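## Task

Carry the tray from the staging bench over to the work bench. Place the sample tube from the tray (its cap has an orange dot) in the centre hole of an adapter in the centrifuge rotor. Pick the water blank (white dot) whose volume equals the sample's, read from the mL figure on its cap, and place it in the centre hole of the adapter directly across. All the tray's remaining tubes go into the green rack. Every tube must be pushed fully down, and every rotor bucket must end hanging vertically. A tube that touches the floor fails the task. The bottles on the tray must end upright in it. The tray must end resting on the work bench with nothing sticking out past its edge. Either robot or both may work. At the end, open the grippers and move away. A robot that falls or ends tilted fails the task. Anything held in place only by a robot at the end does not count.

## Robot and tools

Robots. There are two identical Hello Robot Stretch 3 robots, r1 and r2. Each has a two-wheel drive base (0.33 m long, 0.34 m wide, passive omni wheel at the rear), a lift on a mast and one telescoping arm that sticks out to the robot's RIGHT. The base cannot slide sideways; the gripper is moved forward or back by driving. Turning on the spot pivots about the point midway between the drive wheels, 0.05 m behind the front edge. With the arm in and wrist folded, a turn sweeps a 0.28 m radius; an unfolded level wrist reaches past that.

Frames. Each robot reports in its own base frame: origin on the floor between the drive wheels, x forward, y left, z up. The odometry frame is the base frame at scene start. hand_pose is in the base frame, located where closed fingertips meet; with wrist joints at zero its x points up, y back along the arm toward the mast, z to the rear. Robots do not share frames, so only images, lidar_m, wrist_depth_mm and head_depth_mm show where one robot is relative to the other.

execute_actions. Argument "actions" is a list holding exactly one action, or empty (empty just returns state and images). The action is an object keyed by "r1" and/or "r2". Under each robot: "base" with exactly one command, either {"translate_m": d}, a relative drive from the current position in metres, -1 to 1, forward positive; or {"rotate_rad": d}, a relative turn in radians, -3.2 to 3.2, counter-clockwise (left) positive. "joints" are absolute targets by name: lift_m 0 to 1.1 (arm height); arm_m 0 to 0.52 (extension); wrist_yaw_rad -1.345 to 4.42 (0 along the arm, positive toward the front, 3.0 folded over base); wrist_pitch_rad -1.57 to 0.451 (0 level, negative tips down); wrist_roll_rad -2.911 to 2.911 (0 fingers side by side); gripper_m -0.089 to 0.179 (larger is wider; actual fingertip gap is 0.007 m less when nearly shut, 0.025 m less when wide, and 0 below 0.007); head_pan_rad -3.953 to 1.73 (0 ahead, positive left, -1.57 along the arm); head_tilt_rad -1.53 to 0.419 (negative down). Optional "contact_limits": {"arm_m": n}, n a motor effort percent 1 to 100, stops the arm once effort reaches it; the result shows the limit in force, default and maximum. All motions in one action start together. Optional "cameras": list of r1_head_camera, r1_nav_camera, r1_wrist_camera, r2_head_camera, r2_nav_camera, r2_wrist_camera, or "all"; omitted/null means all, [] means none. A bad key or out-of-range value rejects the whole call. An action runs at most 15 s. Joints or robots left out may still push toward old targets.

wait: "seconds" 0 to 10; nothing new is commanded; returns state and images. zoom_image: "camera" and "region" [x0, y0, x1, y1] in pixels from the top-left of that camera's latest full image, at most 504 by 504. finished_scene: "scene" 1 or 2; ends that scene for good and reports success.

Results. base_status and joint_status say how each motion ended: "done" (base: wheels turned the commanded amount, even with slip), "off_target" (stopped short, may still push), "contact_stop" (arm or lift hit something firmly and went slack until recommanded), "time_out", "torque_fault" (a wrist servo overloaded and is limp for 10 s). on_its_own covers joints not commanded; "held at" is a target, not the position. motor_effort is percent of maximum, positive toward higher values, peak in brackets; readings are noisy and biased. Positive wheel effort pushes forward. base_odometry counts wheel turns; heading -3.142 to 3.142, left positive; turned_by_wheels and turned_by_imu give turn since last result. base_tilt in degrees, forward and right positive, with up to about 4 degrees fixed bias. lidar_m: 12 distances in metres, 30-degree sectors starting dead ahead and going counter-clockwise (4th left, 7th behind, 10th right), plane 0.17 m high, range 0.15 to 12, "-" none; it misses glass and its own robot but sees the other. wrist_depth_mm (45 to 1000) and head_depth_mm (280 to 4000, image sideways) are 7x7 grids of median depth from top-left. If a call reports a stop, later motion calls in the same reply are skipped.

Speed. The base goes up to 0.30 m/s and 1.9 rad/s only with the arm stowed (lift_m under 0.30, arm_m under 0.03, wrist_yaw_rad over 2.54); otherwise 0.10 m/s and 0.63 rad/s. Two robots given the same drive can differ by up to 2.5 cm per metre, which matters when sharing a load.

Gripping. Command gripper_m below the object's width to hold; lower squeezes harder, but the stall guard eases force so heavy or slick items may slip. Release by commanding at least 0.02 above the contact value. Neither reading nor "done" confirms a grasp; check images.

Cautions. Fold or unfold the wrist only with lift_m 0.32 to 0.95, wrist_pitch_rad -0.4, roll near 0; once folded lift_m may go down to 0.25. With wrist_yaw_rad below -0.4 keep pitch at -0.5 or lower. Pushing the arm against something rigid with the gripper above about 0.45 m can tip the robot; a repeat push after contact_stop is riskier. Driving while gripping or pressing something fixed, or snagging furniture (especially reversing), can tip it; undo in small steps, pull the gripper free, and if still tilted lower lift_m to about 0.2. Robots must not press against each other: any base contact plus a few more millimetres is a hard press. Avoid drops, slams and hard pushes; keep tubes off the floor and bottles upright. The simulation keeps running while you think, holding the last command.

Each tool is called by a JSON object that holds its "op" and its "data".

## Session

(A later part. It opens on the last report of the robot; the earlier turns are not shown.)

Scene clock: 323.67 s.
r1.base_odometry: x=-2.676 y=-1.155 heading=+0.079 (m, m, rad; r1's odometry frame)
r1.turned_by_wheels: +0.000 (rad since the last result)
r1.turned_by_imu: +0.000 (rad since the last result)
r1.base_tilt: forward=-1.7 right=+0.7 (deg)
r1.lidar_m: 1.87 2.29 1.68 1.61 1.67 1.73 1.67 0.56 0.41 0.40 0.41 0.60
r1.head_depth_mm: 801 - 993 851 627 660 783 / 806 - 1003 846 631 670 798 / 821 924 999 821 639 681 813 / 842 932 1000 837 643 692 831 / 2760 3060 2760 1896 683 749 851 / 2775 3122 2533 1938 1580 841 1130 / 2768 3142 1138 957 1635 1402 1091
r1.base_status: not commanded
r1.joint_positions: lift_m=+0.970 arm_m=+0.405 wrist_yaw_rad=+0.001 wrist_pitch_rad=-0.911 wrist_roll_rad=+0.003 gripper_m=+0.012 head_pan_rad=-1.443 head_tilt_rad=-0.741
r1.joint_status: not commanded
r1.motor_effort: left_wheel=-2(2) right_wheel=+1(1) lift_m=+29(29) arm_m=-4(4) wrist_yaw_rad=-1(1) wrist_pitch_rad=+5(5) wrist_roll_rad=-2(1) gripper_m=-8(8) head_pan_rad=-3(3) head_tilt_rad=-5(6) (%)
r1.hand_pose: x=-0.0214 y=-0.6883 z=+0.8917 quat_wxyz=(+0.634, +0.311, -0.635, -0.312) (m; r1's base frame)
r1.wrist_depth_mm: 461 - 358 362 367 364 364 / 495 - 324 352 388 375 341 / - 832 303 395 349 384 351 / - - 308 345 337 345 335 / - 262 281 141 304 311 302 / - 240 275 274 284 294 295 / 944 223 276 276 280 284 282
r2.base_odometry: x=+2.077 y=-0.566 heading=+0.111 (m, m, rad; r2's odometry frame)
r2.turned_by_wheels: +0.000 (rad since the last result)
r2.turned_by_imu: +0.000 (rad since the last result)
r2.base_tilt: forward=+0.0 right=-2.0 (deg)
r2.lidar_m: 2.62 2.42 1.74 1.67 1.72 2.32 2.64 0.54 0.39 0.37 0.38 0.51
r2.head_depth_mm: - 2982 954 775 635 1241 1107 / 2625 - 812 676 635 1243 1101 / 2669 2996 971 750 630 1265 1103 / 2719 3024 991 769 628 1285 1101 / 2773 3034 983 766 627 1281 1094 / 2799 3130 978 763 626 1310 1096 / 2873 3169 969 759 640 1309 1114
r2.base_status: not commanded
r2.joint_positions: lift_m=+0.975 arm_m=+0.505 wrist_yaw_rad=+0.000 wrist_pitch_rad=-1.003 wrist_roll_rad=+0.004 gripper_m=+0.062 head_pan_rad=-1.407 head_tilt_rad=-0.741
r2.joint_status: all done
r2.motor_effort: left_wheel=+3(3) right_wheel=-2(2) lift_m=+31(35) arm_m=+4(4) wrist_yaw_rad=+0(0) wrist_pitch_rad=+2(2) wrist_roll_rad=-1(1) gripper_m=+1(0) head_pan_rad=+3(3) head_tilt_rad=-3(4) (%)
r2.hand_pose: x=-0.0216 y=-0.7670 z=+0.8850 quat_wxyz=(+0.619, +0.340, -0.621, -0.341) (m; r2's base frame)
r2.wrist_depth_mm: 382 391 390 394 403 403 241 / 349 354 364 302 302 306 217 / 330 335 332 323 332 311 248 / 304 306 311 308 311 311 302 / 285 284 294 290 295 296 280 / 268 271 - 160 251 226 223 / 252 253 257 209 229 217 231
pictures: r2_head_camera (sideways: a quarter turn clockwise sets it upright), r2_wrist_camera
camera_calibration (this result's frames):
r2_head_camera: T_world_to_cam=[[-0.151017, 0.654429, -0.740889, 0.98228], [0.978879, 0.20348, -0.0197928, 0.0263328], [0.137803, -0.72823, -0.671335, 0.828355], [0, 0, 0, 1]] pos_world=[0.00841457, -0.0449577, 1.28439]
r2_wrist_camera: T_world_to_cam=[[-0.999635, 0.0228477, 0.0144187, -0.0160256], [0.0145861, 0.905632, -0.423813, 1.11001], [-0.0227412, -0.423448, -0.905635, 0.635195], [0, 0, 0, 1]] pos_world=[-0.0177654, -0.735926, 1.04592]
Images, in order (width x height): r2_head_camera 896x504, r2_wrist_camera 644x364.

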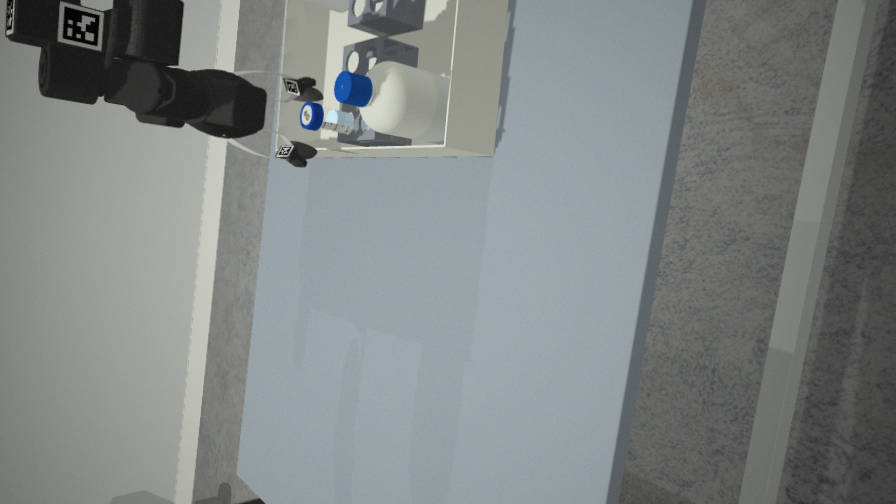

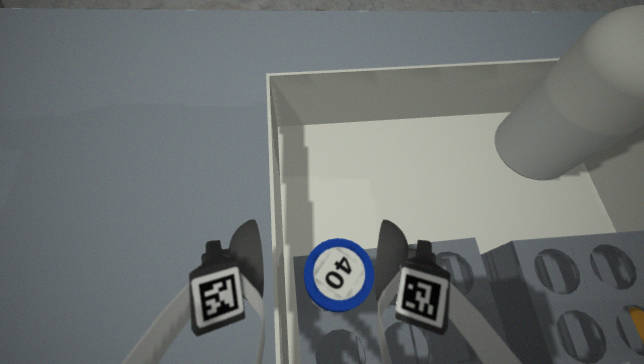

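{"op": "execute_actions", "data": {"actions": [{"r2":{"base":{"translate_m":-0.01}},"r1":{"base":{"translate_m":0.006},"joints":{"lift_m":0.955}}}], "cameras": []}}

{"op": "execute_actions", "data": {"actions": [{"r2":{"joints":{"lift_m":0.951}}}], "cameras": []}}

{"op": "execute_actions", "data": {"actions": [{"r2":{"joints":{"gripper_m":0.013}}}], "cameras": ["r1_head_camera","r2_wrist_camera"]}}

{"op": "zoom_image", "data": {"camera": "r1_head_camera", "region": [350,110,530,250]}}

Scene clock: 332.93 s.
r1.base_odometry: x=-2.670 y=-1.155 heading=+0.079 (m, m, rad; r1's odometry frame)
r1.turned_by_wheels: +0.000 (rad since the last result)
r1.turned_by_imu: -0.001 (rad since the last result)
r1.base_tilt: forward=-1.6 right=+0.6 (deg)
r1.lidar_m: 1.86 2.29 1.68 1.61 1.67 1.74 1.68 0.56 0.41 0.39 0.41 1.53
r1.head_depth_mm: 809 - 996 847 627 660 781 / 812 - 1010 845 632 671 798 / 822 909 987 805 638 681 813 / 838 947 998 798 643 690 830 / 2739 3107 2761 1890 908 766 849 / 2789 3133 2546 1947 1589 860 1132 / 2792 3120 1136 951 1636 1402 1099
r1.base_status: done
r1.joint_positions: lift_m=+0.955 arm_m=+0.405 wrist_yaw_rad=+0.001 wrist_pitch_rad=-0.911 wrist_roll_rad=+0.003 gripper_m=+0.012 head_pan_rad=-1.443 head_tilt_rad=-0.741
r1.joint_status: all done
r1.motor_effort: left_wheel=-2(5) right_wheel=+1(3) lift_m=+30(31) arm_m=-4(4) wrist_yaw_rad=-1(1) wrist_pitch_rad=+6(5) wrist_roll_rad=-1(1) gripper_m=-9(9) head_pan_rad=-3(2) head_tilt_rad=-6(5) (%)
r1.hand_pose: x=-0.0214 y=-0.6883 z=+0.8767 quat_wxyz=(+0.634, +0.311, -0.635, -0.312) (m; r1's base frame)
r1.wrist_depth_mm: 468 - 332 338 348 348 347 / 574 - 305 349 376 379 327 / - 829 285 382 339 360 356 / - 985 294 332 321 329 305 / - 245 265 141 291 294 286 / 990 226 260 261 272 277 281 / 926 211 265 265 263 270 269
r2.base_odometry: x=+2.067 y=-0.567 heading=+0.111 (m, m, rad; r2's odometry frame)
r2.turned_by_wheels: +0.000 (rad since the last result)
r2.turned_by_imu: +0.000 (rad since the last result)
r2.base_tilt: forward=+0.0 right=-1.9 (deg)
r2.lidar_m: 2.63 2.42 1.74 1.67 1.72 2.32 2.64 0.54 0.39 0.37 0.38 0.52
r2.head_depth_mm: - 2982 951 777 636 1244 1112 / 2593 - 812 673 633 1240 1109 / 2675 2990 991 771 632 1265 1104 / 2739 3032 987 768 628 1281 1101 / 2774 3060 978 766 627 1310 1095 / 2825 3082 975 761 625 1302 1094 / 2874 3193 971 757 638 1304 1117
r2.base_status: done
r2.joint_positions: lift_m=+0.975 arm_m=+0.505 wrist_yaw_rad=+0.000 wrist_pitch_rad=-1.003 wrist_roll_rad=+0.004 gripper_m=+0.062 head_pan_rad=-1.407 head_tilt_rad=-0.741
r2.joint_status: not commanded
r2.motor_effort: left_wheel=+3(5) right_wheel=-2(6) lift_m=+30(30) arm_m=+4(4) wrist_yaw_rad=+0(1) wrist_pitch_rad=+2(2) wrist_roll_rad=-1(1) gripper_m=+0(1) head_pan_rad=+3(3) head_tilt_rad=-4(4) (%)
r2.hand_pose: x=-0.0216 y=-0.7670 z=+0.8850 quat_wxyz=(+0.619, +0.340, -0.621, -0.341) (m; r2's base frame)
r2.wrist_depth_mm: 377 388 389 401 403 405 218 / 349 355 360 299 298 301 211 / 326 328 332 329 333 296 244 / 303 308 306 310 311 313 300 / 282 284 289 290 293 295 258 / 267 273 - 160 252 226 222 / 252 254 254 207 239 217 230
pictures: none
No camera images: the call's "cameras" was empty. Leave "cameras" out to get every camera's image.

Scene clock: 333.90 s.
r1.base_odometry: x=-2.670 y=-1.155 heading=+0.079 (m, m, rad; r1's odometry frame)
r1.turned_by_wheels: +0.000 (rad since the last result)
r1.turned_by_imu: +0.000 (rad since the last result)
r1.base_tilt: forward=-1.7 right=+0.6 (deg)
r1.lidar_m: 1.86 2.29 1.67 1.62 1.67 1.74 1.68 0.56 0.41 0.39 0.41 1.53
r1.head_depth_mm: 810 - 992 844 626 661 781 / 812 - 1013 846 632 670 796 / 822 908 991 804 638 681 815 / 841 944 1004 799 641 692 831 / 2740 3078 2752 1895 908 765 846 / 2765 3098 2518 1948 1575 862 1133 / 2788 3146 1131 957 1619 1403 1098
r1.base_status: not commanded
r1.joint_positions: lift_m=+0.955 arm_m=+0.405 wrist_yaw_rad=+0.001 wrist_pitch_rad=-0.911 wrist_roll_rad=+0.003 gripper_m=+0.012 head_pan_rad=-1.443 head_tilt_rad=-0.741
r1.joint_status: not commanded
r1.motor_effort: left_wheel=-2(2) right_wheel=+0(1) lift_m=+30(29) arm_m=-4(4) wrist_yaw_rad=-1(1) wrist_pitch_rad=+6(6) wrist_roll_rad=-1(1) gripper_m=-9(8) head_pan_rad=-3(2) head_tilt_rad=-7(5) (%)
r1.hand_pose: x=-0.0214 y=-0.6883 z=+0.8767 quat_wxyz=(+0.634, +0.311, -0.635, -0.312) (m; r1's base frame)
r1.wrist_depth_mm: 466 - 331 340 348 350 346 / 571 - 306 345 376 374 326 / - 831 286 375 335 360 356 / - 959 295 328 321 328 307 / - 246 265 140 291 295 283 / - 225 262 263 272 278 284 / 937 211 265 266 264 271 267
r2.base_odometry: x=+2.067 y=-0.567 heading=+0.111 (m, m, rad; r2's odometry frame)
r2.turned_by_wheels: +0.000 (rad since the last result)
r2.turned_by_imu: +0.000 (rad since the last result)
r2.base_tilt: forward=+0.1 right=-2.1 (deg)
r2.lidar_m: 2.63 2.42 1.75 1.67 1.72 2.32 2.64 0.54 0.39 0.37 0.38 0.52
r2.head_depth_mm: 2511 3011 954 777 637 1246 1106 / 2578 2874 810 672 635 1244 1109 / 2671 3007 956 770 631 1262 1101 / 2730 3046 987 768 628 1286 1099 / 2774 3033 982 766 627 1310 1099 / 2823 3065 972 763 626 1305 1096 / 2887 3174 970 756 638 1306 1115
r2.base_status: not commanded
r2.joint_positions: lift_m=+0.951 arm_m=+0.505 wrist_yaw_rad=+0.000 wrist_pitch_rad=-1.003 wrist_roll_rad=+0.004 gripper_m=+0.062 head_pan_rad=-1.407 head_tilt_rad=-0.741
r2.joint_status: all done
r2.motor_effort: left_wheel=+3(3) right_wheel=-2(2) lift_m=+30(30) arm_m=+4(3) wrist_yaw_rad=+0(0) wrist_pitch_rad=+2(2) wrist_roll_rad=-1(1) gripper_m=+1(1) head_pan_rad=+3(3) head_tilt_rad=-4(4) (%)
r2.hand_pose: x=-0.0216 y=-0.7670 z=+0.8610 quat_wxyz=(+0.619, +0.340, -0.621, -0.341) (m; r2's base frame)
r2.wrist_depth_mm: 354 355 362 362 375 369 202 / 327 328 326 277 285 286 211 / 302 300 305 307 309 295 243 / 277 283 283 284 283 289 287 / 260 263 265 260 269 241 237 / 244 247 - 135 240 199 195 / 232 232 227 186 217 203 208
pictures: none
No camera images: the call's "cameras" was empty. Leave "cameras" out to get every camera's image.

Scene clock: 334.87 s.
r1.base_odometry: x=-2.670 y=-1.155 heading=+0.079 (m, m, rad; r1's odometry frame)
r1.turned_by_wheels: +0.000 (rad since the last result)
r1.turned_by_imu: +0.000 (rad since the last result)
r1.base_tilt: forward=-1.7 right=+0.7 (deg)
r1.lidar_m: 1.86 2.30 1.68 1.62 1.68 1.74 1.68 0.56 0.41 0.40 0.41 1.53
r1.head_depth_mm: 808 - 994 845 626 661 781 / 814 - 1010 847 632 671 797 / 821 912 990 806 638 681 816 / 839 944 1002 797 643 692 828 / 2758 3057 2765 1887 907 764 846 / 2754 3132 2541 1945 1580 861 1130 / 2813 3130 1133 956 1633 1402 1104
r1.base_status: not commanded
r1.joint_positions: lift_m=+0.955 arm_m=+0.405 wrist_yaw_rad=+0.001 wrist_pitch_rad=-0.911 wrist_roll_rad=+0.003 gripper_m=+0.012 head_pan_rad=-1.443 head_tilt_rad=-0.741
r1.joint_status: not commanded
r1.motor_effort: left_wheel=-2(2) right_wheel=+0(1) lift_m=+29(29) arm_m=-4(4) wrist_yaw_rad=-1(1) wrist_pitch_rad=+6(6) wrist_roll_rad=+0(1) gripper_m=-10(10) head_pan_rad=-2(3) head_tilt_rad=-5(6) (%)
r1.hand_pose: x=-0.0214 y=-0.6883 z=+0.8767 quat_wxyz=(+0.634, +0.311, -0.635, -0.312) (m; r1's base frame)
r1.wrist_depth_mm: 472 - 329 339 349 348 346 / 573 - 304 346 376 376 328 / - 829 285 374 340 361 356 / - 960 295 329 322 331 304 / - 244 266 141 293 294 283 / - 225 260 260 273 280 280 / 943 210 265 264 263 270 268
r2.base_odometry: x=+2.067 y=-0.567 heading=+0.111 (m, m, rad; r2's odometry frame)
r2.turned_by_wheels: +0.000 (rad since the last result)
r2.turned_by_imu: +0.000 (rad since the last result)
r2.base_tilt: forward=-0.1 right=-2.1 (deg)
r2.lidar_m: 2.63 2.41 1.74 1.67 1.72 2.32 2.63 0.54 0.39 0.37 0.38 0.52
r2.head_depth_mm: 2501 3025 956 775 635 1244 1109 / 2604 2881 807 672 634 1242 1102 / 2657 2991 993 769 632 1263 1102 / 2723 3059 990 768 628 1285 1100 / 2738 3044 980 768 628 1312 1101 / 2866 3124 975 764 626 1312 1095 / 2894 3149 970 759 639 1303 1114
r2.base_status: not commanded
r2.joint_positions: lift_m=+0.951 arm_m=+0.505 wrist_yaw_rad=+0.000 wrist_pitch_rad=-1.004 wrist_roll_rad=+0.004 gripper_m=+0.013 head_pan_rad=-1.407 head_tilt_rad=-0.741
r2.joint_status: all done
r2.motor_effort: left_wheel=+2(3) right_wheel=-2(2) lift_m=+30(30) arm_m=+3(4) wrist_yaw_rad=-1(1) wrist_pitch_rad=+3(3) wrist_roll_rad=-1(1) gripper_m=-7(83) head_pan_rad=+3(3) head_tilt_rad=-4(4) (%)
r2.hand_pose: x=-0.0216 y=-0.7668 z=+0.8608 quat_wxyz=(+0.619, +0.340, -0.621, -0.341) (m; r2's base frame)
r2.wrist_depth_mm: 349 352 362 361 370 365 202 / 319 327 319 278 286 288 211 / 298 302 301 310 308 297 244 / 278 280 285 283 284 290 287 / 261 260 266 263 269 242 237 / 246 248 254 132 237 200 198 / 231 233 231 185 219 201 208
pictures: r1_head_camera (sideways: a quarter turn clockwise sets it upright), r2_wrist_camera
camera_calibration (this result's frames):
r1_head_camera: T_world_to_cam=[[-0.0370386, 0.634654, -0.771908, 1.02611], [0.99744, 0.0707593, 0.0103171, -0.0208092], [0.0611675, -0.76955, -0.63565, 0.786307], [0, 0, 0, 1]] pos_world=[0.0106653, -0.044651, 1.29209]
r2_wrist_camera: T_world_to_cam=[[-0.999635, 0.0228324, 0.0144442, -0.0157172], [0.0145863, 0.906095, -0.422822, 1.09906], [-0.0227419, -0.422457, -0.906098, 0.614606], [0, 0, 0, 1]] pos_world=[-0.0177655, -0.735852, 1.02183]
Images, in order (width x height): r1_head_camera 896x504, r2_wrist_camera 644x364.

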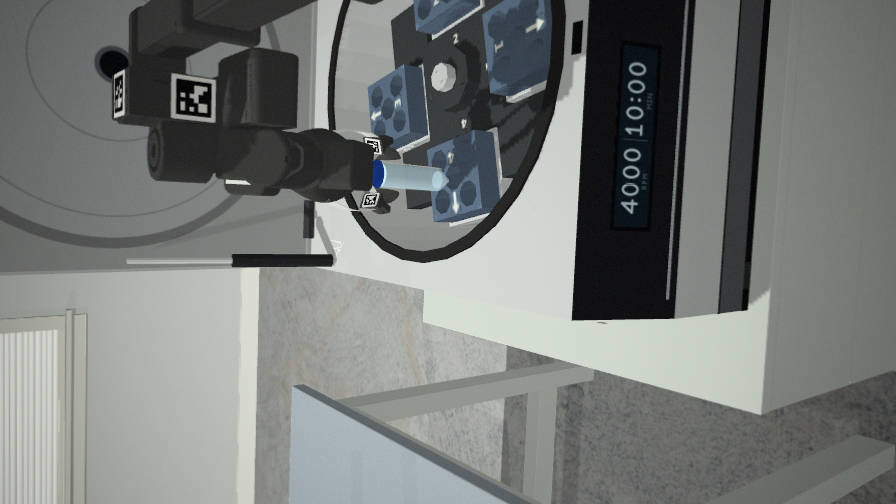

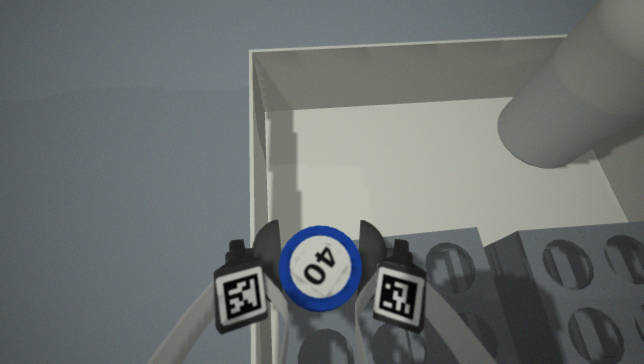

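Region (350, 110, 530, 250) of r1_head_camera's 896x504 image, scaled by 2.800, with more detail than that image has.

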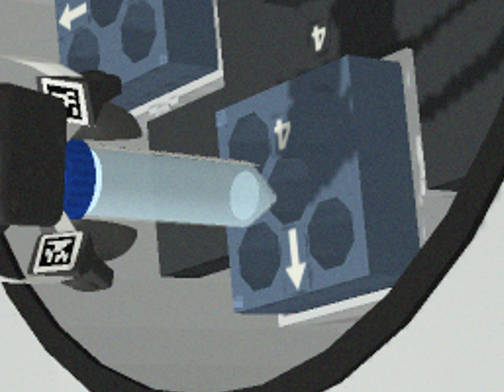

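{"op": "execute_actions", "data": {"actions": [{"r2":{"joints":{"lift_m":1.097}},"r1":{"base":{"translate_m":-0.002},"joints":{"lift_m":0.93}}}], "cameras": ["r1_head_camera"]}}

{"op": "zoom_image", "data": {"camera": "r1_head_camera", "region": [350,110,530,250]}}

{"op": "execute_actions", "data": {"actions": [{"r2":{"base":{"translate_m":-0.4}}}], "cameras": []}}

{"op": "execute_actions", "data": {"actions": [{"r2":{"base":{"translate_m":-0.256},"joints":{"arm_m":0.451,"lift_m":1.005}}}], "cameras": ["r2_head_camera"]}}

{"op": "zoom_image", "data": {"camera": "r2_head_camera", "region": [270,80,450,220]}}

Scene clock: 345.13 s.
r1.base_odometry: x=-2.672 y=-1.155 heading=+0.079 (m, m, rad; r1's odometry frame)
r1.turned_by_wheels: +0.000 (rad since the last result)
r1.turned_by_imu: -0.001 (rad since the last result)
r1.base_tilt: forward=-1.6 right=+0.5 (deg)
r1.lidar_m: 1.86 2.29 1.68 1.61 1.67 1.74 1.67 0.56 0.41 0.40 0.41 1.53
r1.head_depth_mm: 808 881 990 845 625 660 781 / 815 872 995 844 631 671 798 / 822 907 996 802 637 681 814 / 842 944 998 800 642 690 830 / 2745 3099 2776 1888 908 764 845 / 2753 3108 2546 1951 1581 842 1132 / 2781 3159 1135 956 1628 1400 1080
r1.base_status: done
r1.joint_positions: lift_m=+0.930 arm_m=+0.405 wrist_yaw_rad=+0.001 wrist_pitch_rad=-0.911 wrist_roll_rad=+0.003 gripper_m=+0.012 head_pan_rad=-1.443 head_tilt_rad=-0.741
r1.joint_status: all done
r1.motor_effort: left_wheel=-2(6) right_wheel=+1(3) lift_m=+29(30) arm_m=-4(4) wrist_yaw_rad=-1(1) wrist_pitch_rad=+6(6) wrist_roll_rad=-1(1) gripper_m=-9(8) head_pan_rad=-2(3) head_tilt_rad=-6(5) (%)
r1.hand_pose: x=-0.0214 y=-0.6883 z=+0.8517 quat_wxyz=(+0.634, +0.311, -0.635, -0.312) (m; r1's base frame)
r1.wrist_depth_mm: 492 - 301 309 338 328 311 / - 656 278 348 330 368 324 / - 713 272 325 304 324 346 / - 232 300 300 301 301 279 / - 213 271 141 272 252 265 / 989 198 254 236 258 252 259 / 889 186 263 242 240 248 245
r2.base_odometry: x=+2.067 y=-0.567 heading=+0.111 (m, m, rad; r2's odometry frame)
r2.turned_by_wheels: +0.000 (rad since the last result)
r2.turned_by_imu: +0.000 (rad since the last result)
r2.base_tilt: forward=+0.0 right=-2.0 (deg)
r2.lidar_m: 2.64 2.43 1.74 1.67 1.72 2.32 2.63 0.54 0.39 0.37 0.38 0.52
r2.head_depth_mm: 2602 2922 957 776 637 1249 1110 / 2613 2877 940 674 636 1244 1108 / 2677 3006 992 771 632 1264 1100 / 2718 3028 987 769 629 1287 1101 / 2760 3044 985 767 627 1311 1095 / 2848 3126 973 760 625 1310 1094 / 2864 3166 973 758 639 1309 1114
r2.base_status: not commanded
r2.joint_positions: lift_m=+1.097 arm_m=+0.505 wrist_yaw_rad=+0.000 wrist_pitch_rad=-1.005 wrist_roll_rad=+0.004 gripper_m=+0.013 head_pan_rad=-1.407 head_tilt_rad=-0.741
r2.joint_status: all done
r2.motor_effort: left_wheel=+3(3) right_wheel=-2(2) lift_m=+46(47) arm_m=+4(4) wrist_yaw_rad=+0(1) wrist_pitch_rad=+3(3) wrist_roll_rad=-1(0) gripper_m=-7(8) head_pan_rad=+4(3) head_tilt_rad=-3(3) (%)
r2.hand_pose: x=-0.0216 y=-0.7666 z=+1.0063 quat_wxyz=(+0.619, +0.340, -0.620, -0.341) (m; r2's base frame)
r2.wrist_depth_mm: - - - - - - - / - - 511 517 518 535 523 / 456 472 460 480 478 322 497 / 431 439 439 433 447 342 457 / 406 410 415 400 415 416 426 / 382 378 392 133 357 343 399 / 362 363 364 323 328 324 304
pictures: r1_head_camera (sideways: a quarter turn clockwise sets it upright)
camera_calibration (this result's frames):
r1_head_camera: T_world_to_cam=[[-0.0370314, 0.634654, -0.771908, 1.02611], [0.997441, 0.0707479, 0.0103171, -0.0208092], [0.0611587, -0.769551, -0.63565, 0.786306], [0, 0, 0, 1]] pos_world=[0.0106648, -0.044651, 1.29209]
Images, in order (width x height): r1_head_camera 896x504.

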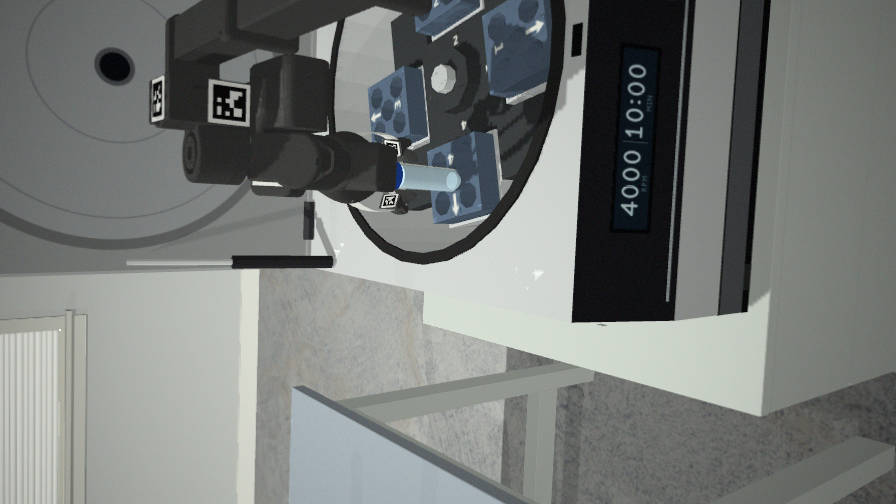

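Region (350, 110, 530, 250) of r1_head_camera's 896x504 image, scaled by 2.800, with more detail than that image has.

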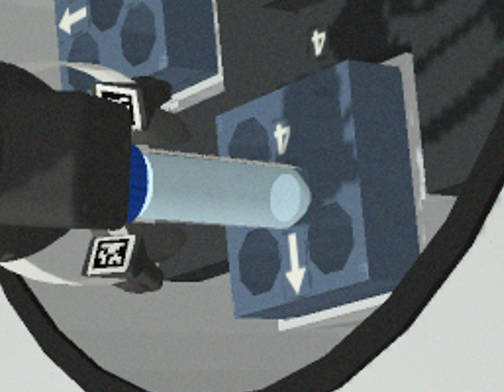

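Scene clock: 350.37 s.
r1.base_odometry: x=-2.672 y=-1.155 heading=+0.079 (m, m, rad; r1's odometry frame)
r1.turned_by_wheels: +0.000 (rad since the last result)
r1.turned_by_imu: -0.001 (rad since the last result)
r1.base_tilt: forward=-1.7 right=+0.7 (deg)
r1.lidar_m: 1.86 2.29 1.67 1.61 1.67 1.74 1.67 0.56 0.41 0.39 0.41 1.53
r1.head_depth_mm: 810 875 995 845 626 659 782 / 813 871 991 843 631 671 798 / 820 910 995 804 637 682 813 / 839 942 1000 801 644 691 830 / 2751 3095 2743 1887 908 766 849 / 2750 3149 2538 1940 1590 840 1132 / 2778 3136 1133 956 1630 1399 1081
r1.base_status: not commanded
r1.joint_positions: lift_m=+0.930 arm_m=+0.405 wrist_yaw_rad=+0.001 wrist_pitch_rad=-0.911 wrist_roll_rad=+0.003 gripper_m=+0.012 head_pan_rad=-1.443 head_tilt_rad=-0.741
r1.joint_status: not commanded
r1.motor_effort: left_wheel=-2(2) right_wheel=+1(1) lift_m=+29(29) arm_m=-4(4) wrist_yaw_rad=+0(1) wrist_pitch_rad=+5(5) wrist_roll_rad=-1(1) gripper_m=-10(9) head_pan_rad=-3(2) head_tilt_rad=-6(5) (%)
r1.hand_pose: x=-0.0214 y=-0.6883 z=+0.8517 quat_wxyz=(+0.634, +0.311, -0.635, -0.312) (m; r1's base frame)
r1.wrist_depth_mm: 489 - 302 308 337 329 313 / - 646 277 348 327 370 328 / - 715 272 325 305 325 343 / - 233 297 302 301 303 279 / - 212 270 141 272 253 263 / 981 198 253 238 258 255 258 / 903 186 263 242 241 249 246
r2.base_odometry: x=+1.669 y=-0.611 heading=+0.111 (m, m, rad; r2's odometry frame)
r2.turned_by_wheels: +0.000 (rad since the last result)
r2.turned_by_imu: +0.002 (rad since the last result)
r2.base_tilt: forward=-0.1 right=-2.0 (deg)
r2.lidar_m: 1.62 2.40 1.73 1.66 1.71 2.31 2.24 0.55 0.40 0.38 0.39 0.53
r2.head_depth_mm: 2631 2919 1004 779 638 1250 1108 / 2606 2874 997 774 634 1263 1103 / 2685 2957 995 772 632 1293 1102 / 2749 3008 893 736 629 1283 1099 / 2813 3046 907 722 627 1309 1094 / 2835 3121 866 737 641 1309 1115 / 2900 3172 712 731 639 1304 1134
r2.base_status: done
r2.joint_positions: lift_m=+1.097 arm_m=+0.505 wrist_yaw_rad=+0.000 wrist_pitch_rad=-1.005 wrist_roll_rad=+0.004 gripper_m=+0.013 head_pan_rad=-1.407 head_tilt_rad=-0.741
r2.joint_status: not commanded
r2.motor_effort: left_wheel=+2(3) right_wheel=-2(6) lift_m=+46(46) arm_m=+4(4) wrist_yaw_rad=+0(0) wrist_pitch_rad=+3(3) wrist_roll_rad=-1(0) gripper_m=-8(8) head_pan_rad=+3(3) head_tilt_rad=-3(3) (%)
r2.hand_pose: x=-0.0216 y=-0.7666 z=+1.0063 quat_wxyz=(+0.619, +0.340, -0.620, -0.341) (m; r2's base frame)
r2.wrist_depth_mm: - - - - - - - / 494 494 510 525 512 518 - / 395 311 470 476 481 493 501 / 421 347 438 454 445 454 460 / 401 413 410 412 420 423 422 / 338 335 379 132 400 397 403 / 309 292 363 368 368 325 358
pictures: none
No camera images: the call's "cameras" was empty. Leave "cameras" out to get every camera's image.

Scene clock: 353.87 s.
r1.base_odometry: x=-2.672 y=-1.155 heading=+0.079 (m, m, rad; r1's odometry frame)
r1.turned_by_wheels: +0.000 (rad since the last result)
r1.turned_by_imu: +0.000 (rad since the last result)
r1.base_tilt: forward=-1.7 right=+0.5 (deg)
r1.lidar_m: 1.87 2.30 1.68 1.61 1.67 1.74 1.67 0.56 0.41 0.39 0.41 1.53
r1.head_depth_mm: 810 874 992 842 626 660 781 / 816 872 992 845 633 669 795 / 822 908 994 805 637 680 814 / 841 945 998 800 643 692 832 / 2775 3071 2750 1889 910 766 848 / 2773 3103 2525 1948 1592 841 1131 / 2768 3167 1131 953 1637 1398 1079
r1.base_status: not commanded
r1.joint_positions: lift_m=+0.930 arm_m=+0.405 wrist_yaw_rad=+0.001 wrist_pitch_rad=-0.911 wrist_roll_rad=+0.003 gripper_m=+0.012 head_pan_rad=-1.443 head_tilt_rad=-0.741
r1.joint_status: not commanded
r1.motor_effort: left_wheel=-2(2) right_wheel=+1(1) lift_m=+30(29) arm_m=-4(4) wrist_yaw_rad=-1(1) wrist_pitch_rad=+6(6) wrist_roll_rad=-1(1) gripper_m=-9(9) head_pan_rad=-2(2) head_tilt_rad=-6(5) (%)
r1.hand_pose: x=-0.0214 y=-0.6883 z=+0.8517 quat_wxyz=(+0.634, +0.311, -0.635, -0.312) (m; r1's base frame)
r1.wrist_depth_mm: 498 - 302 309 336 327 314 / - 660 279 347 328 366 329 / - 711 269 324 304 323 341 / - 233 300 301 304 303 278 / - 213 271 141 272 254 265 / 960 198 254 237 257 253 257 / 903 186 263 242 243 247 245
r2.base_odometry: x=+1.415 y=-0.640 heading=+0.111 (m, m, rad; r2's odometry frame)
r2.turned_by_wheels: +0.000 (rad since the last result)
r2.turned_by_imu: +0.001 (rad since the last result)
r2.base_tilt: forward=+0.0 right=-1.9 (deg)
r2.lidar_m: 1.66 2.39 1.73 1.65 1.70 2.31 1.99 2.21 0.40 0.38 0.40 0.54
r2.head_depth_mm: - 2954 1002 780 636 679 1130 / 2627 - 904 775 632 1271 1071 / 2690 2972 989 768 632 1294 1102 / 2743 3091 988 769 628 1309 1100 / 2793 3047 982 766 629 1315 1099 / 2822 3063 916 761 641 1309 1119 / 2886 3146 890 742 655 1302 1135
r2.base_status: done
r2.joint_positions: lift_m=+1.005 arm_m=+0.451 wrist_yaw_rad=+0.000 wrist_pitch_rad=-1.005 wrist_roll_rad=+0.004 gripper_m=+0.013 head_pan_rad=-1.407 head_tilt_rad=-0.741
r2.joint_status: all done
r2.motor_effort: left_wheel=+2(3) right_wheel=-2(5) lift_m=+31(35) arm_m=-4(5) wrist_yaw_rad=+0(1) wrist_pitch_rad=+3(3) wrist_roll_rad=-1(1) gripper_m=-8(8) head_pan_rad=+3(3) head_tilt_rad=-3(4) (%)
r2.hand_pose: x=-0.0216 y=-0.7134 z=+0.9147 quat_wxyz=(+0.619, +0.340, -0.620, -0.341) (m; r2's base frame)
r2.wrist_depth_mm: 419 427 434 437 441 - - / 393 391 397 403 406 - - / 360 360 366 371 370 - - / 338 338 345 342 347 362 - / 316 316 326 257 332 335 - / 296 297 302 132 309 311 - / 278 279 178 235 285 291 -
pictures: r2_head_camera (sideways: a quarter turn clockwise sets it upright)
camera_calibration (this result's frames):
r2_head_camera: T_world_to_cam=[[-0.151056, 0.654421, -0.740888, 0.982279], [0.978867, 0.203538, -0.0197927, 0.0263327], [0.137846, -0.72822, -0.671337, 0.828357], [0, 0, 0, 1]] pos_world=[0.00841723, -0.0449576, 1.28439]
Images, in order (width x height): r2_head_camera 896x504.

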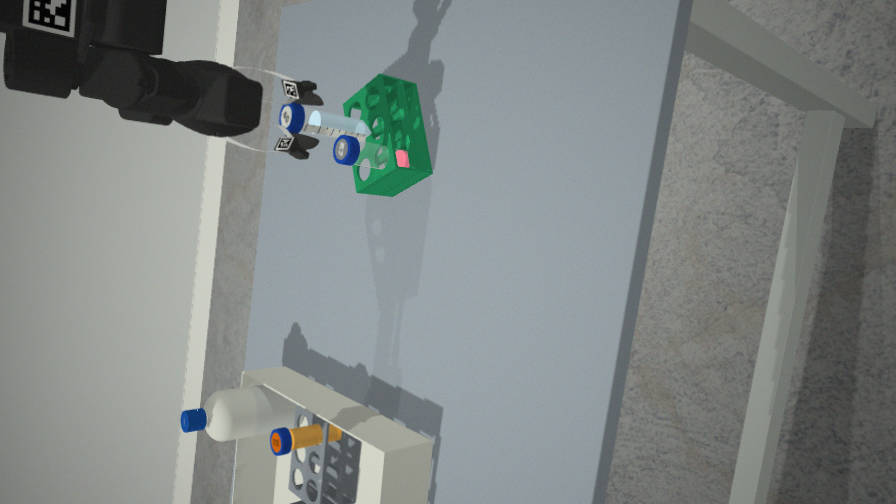

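Region (270, 80, 450, 220) of r2_head_camera's 896x504 image, scaled by 2.800, with more detail than that image has.

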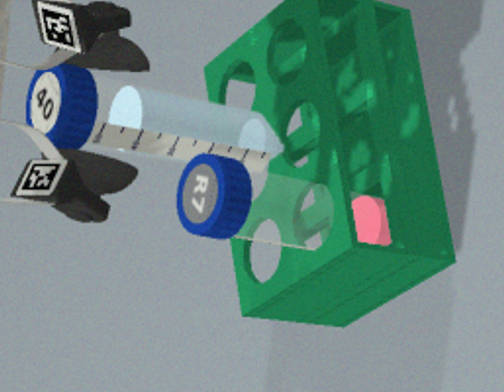

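{"op": "execute_actions", "data": {"actions": [{"r2":{"base":{"translate_m":-0.035},"joints":{"lift_m":1.02}},"r1":{"joints":{"lift_m":0.875}}}], "cameras": ["r1_head_camera","r2_head_camera","r2_wrist_camera"]}}

{"op": "zoom_image", "data": {"camera": "r2_head_camera", "region": [250,80,466,248]}}

Scene clock: 358.83 s.
r1.base_odometry: x=-2.672 y=-1.155 heading=+0.079 (m, m, rad; r1's odometry frame)
r1.turned_by_wheels: +0.000 (rad since the last result)
r1.turned_by_imu: -0.001 (rad since the last result)
r1.base_tilt: forward=-1.7 right=+0.7 (deg)
r1.lidar_m: 1.86 2.30 1.68 1.61 1.67 1.74 1.67 0.56 0.41 0.39 0.41 1.52
r1.head_depth_mm: 809 905 - 845 626 659 780 / 817 904 - 846 631 670 798 / 822 925 996 799 638 683 815 / 839 943 1000 801 642 691 830 / 2762 3054 2759 1886 910 766 849 / 2758 3091 2522 1952 1575 843 1132 / 2804 3136 1133 955 1632 1409 1082
r1.base_status: not commanded
r1.joint_positions: lift_m=+0.875 arm_m=+0.405 wrist_yaw_rad=+0.001 wrist_pitch_rad=-0.909 wrist_roll_rad=+0.003 gripper_m=+0.012 head_pan_rad=-1.443 head_tilt_rad=-0.741
r1.joint_status: all done
r1.motor_effort: left_wheel=-2(2) right_wheel=+1(1) lift_m=+29(31) arm_m=-4(4) wrist_yaw_rad=-1(2) wrist_pitch_rad=+4(6) wrist_roll_rad=-1(1) gripper_m=-8(9) head_pan_rad=-3(2) head_tilt_rad=-6(6) (%)
r1.hand_pose: x=-0.0214 y=-0.6887 z=+0.7970 quat_wxyz=(+0.635, +0.311, -0.636, -0.311) (m; r1's base frame)
r1.wrist_depth_mm: 543 226 226 292 285 319 294 / - 201 238 318 260 260 299 / - 183 270 260 253 258 258 / 911 171 276 222 240 219 233 / 158 160 255 141 224 201 219 / 145 152 232 183 212 204 209 / 136 134 225 174 191 197 198
r2.base_odometry: x=+1.380 y=-0.644 heading=+0.112 (m, m, rad; r2's odometry frame)
r2.turned_by_wheels: +0.000 (rad since the last result)
r2.turned_by_imu: +0.000 (rad since the last result)
r2.base_tilt: forward=+0.0 right=-2.0 (deg)
r2.lidar_m: 1.66 2.39 1.72 1.65 1.71 2.31 1.96 2.17 0.40 0.38 0.40 0.54
r2.head_depth_mm: - 2980 1046 780 636 670 1154 / 2650 2947 924 775 635 798 1084 / 2664 2988 992 772 632 1292 1101 / 2736 3081 988 768 628 1313 1099 / 2790 3045 983 763 627 1308 1097 / 2854 3105 943 761 641 1305 1119 / 2891 3120 862 756 656 1303 1134
r2.base_status: done
r2.joint_positions: lift_m=+1.020 arm_m=+0.451 wrist_yaw_rad=+0.000 wrist_pitch_rad=-1.005 wrist_roll_rad=+0.004 gripper_m=+0.013 head_pan_rad=-1.407 head_tilt_rad=-0.741
r2.joint_status: all done
r2.motor_effort: left_wheel=+2(3) right_wheel=-2(7) lift_m=+46(48) arm_m=-4(4) wrist_yaw_rad=-1(1) wrist_pitch_rad=+3(3) wrist_roll_rad=+0(1) gripper_m=-8(7) head_pan_rad=+3(3) head_tilt_rad=-4(5) (%)
r2.hand_pose: x=-0.0216 y=-0.7134 z=+0.9292 quat_wxyz=(+0.619, +0.340, -0.620, -0.341) (m; r2's base frame)
r2.wrist_depth_mm: 445 451 452 450 466 - - / 400 413 414 419 426 - - / 378 380 387 389 392 - - / 350 355 356 362 361 - - / 326 334 335 272 339 - - / 305 312 264 133 325 - - / 291 295 237 293 297 969 -
pictures: r1_head_camera (sideways: a quarter turn clockwise sets it upright), r2_head_camera (sideways: a quarter turn clockwise sets it upright), r2_wrist_camera
camera_calibration (this result's frames):
r1_head_camera: T_world_to_cam=[[-0.0370314, 0.634654, -0.771908, 1.02611], [0.997441, 0.070748, 0.0103171, -0.0208092], [0.0611588, -0.769551, -0.63565, 0.786306], [0, 0, 0, 1]] pos_world=[0.0106648, -0.044651, 1.29209]
r2_head_camera: T_world_to_cam=[[-0.151056, 0.654421, -0.740888, 0.982279], [0.978867, 0.203538, -0.0197927, 0.0263327], [0.137846, -0.72822, -0.671337, 0.828357], [0, 0, 0, 1]] pos_world=[0.00841723, -0.0449576, 1.28439]
r2_wrist_camera: T_world_to_cam=[[-0.999635, 0.022778, 0.0144969, -0.0180121], [0.0145441, 0.90664, -0.421655, 1.07889], [-0.022748, -0.42129, -0.906641, 0.70046], [0, 0, 0, 1]] pos_world=[-0.017763, -0.682662, 1.09025]
Images, in order (width x height): r1_head_camera 896x504, r2_head_camera 896x504, r2_wrist_camera 644x364.

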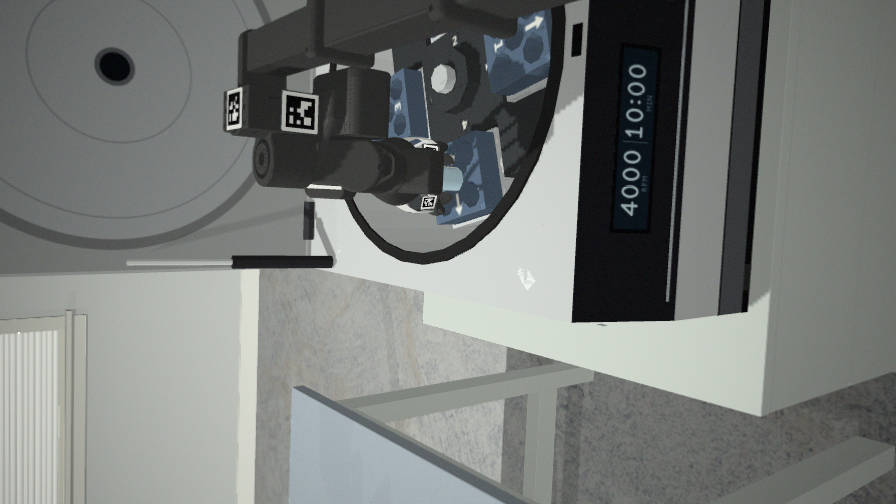

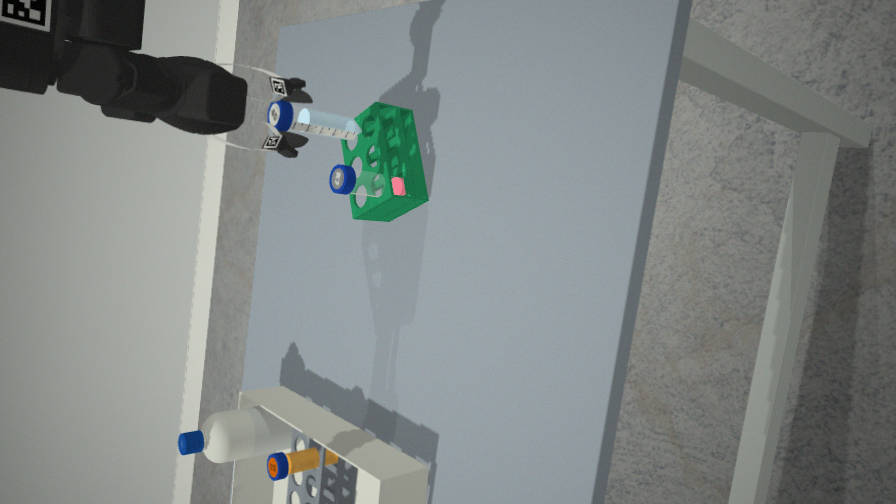

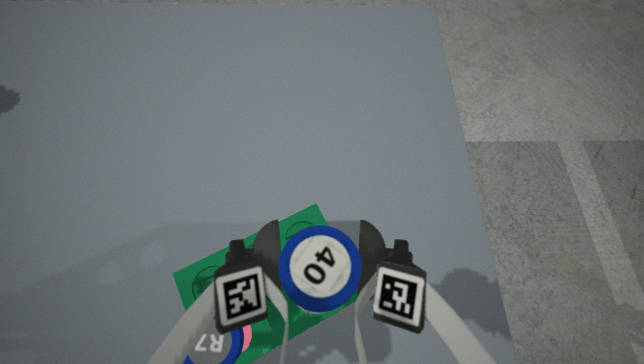

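Region (250, 80, 466, 248) of r2_head_camera's 896x504 image, scaled by 2.333, with more detail than that image has.

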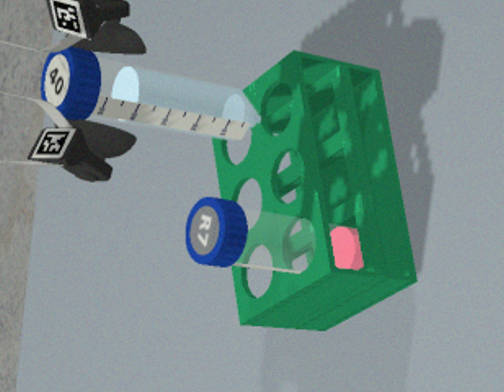

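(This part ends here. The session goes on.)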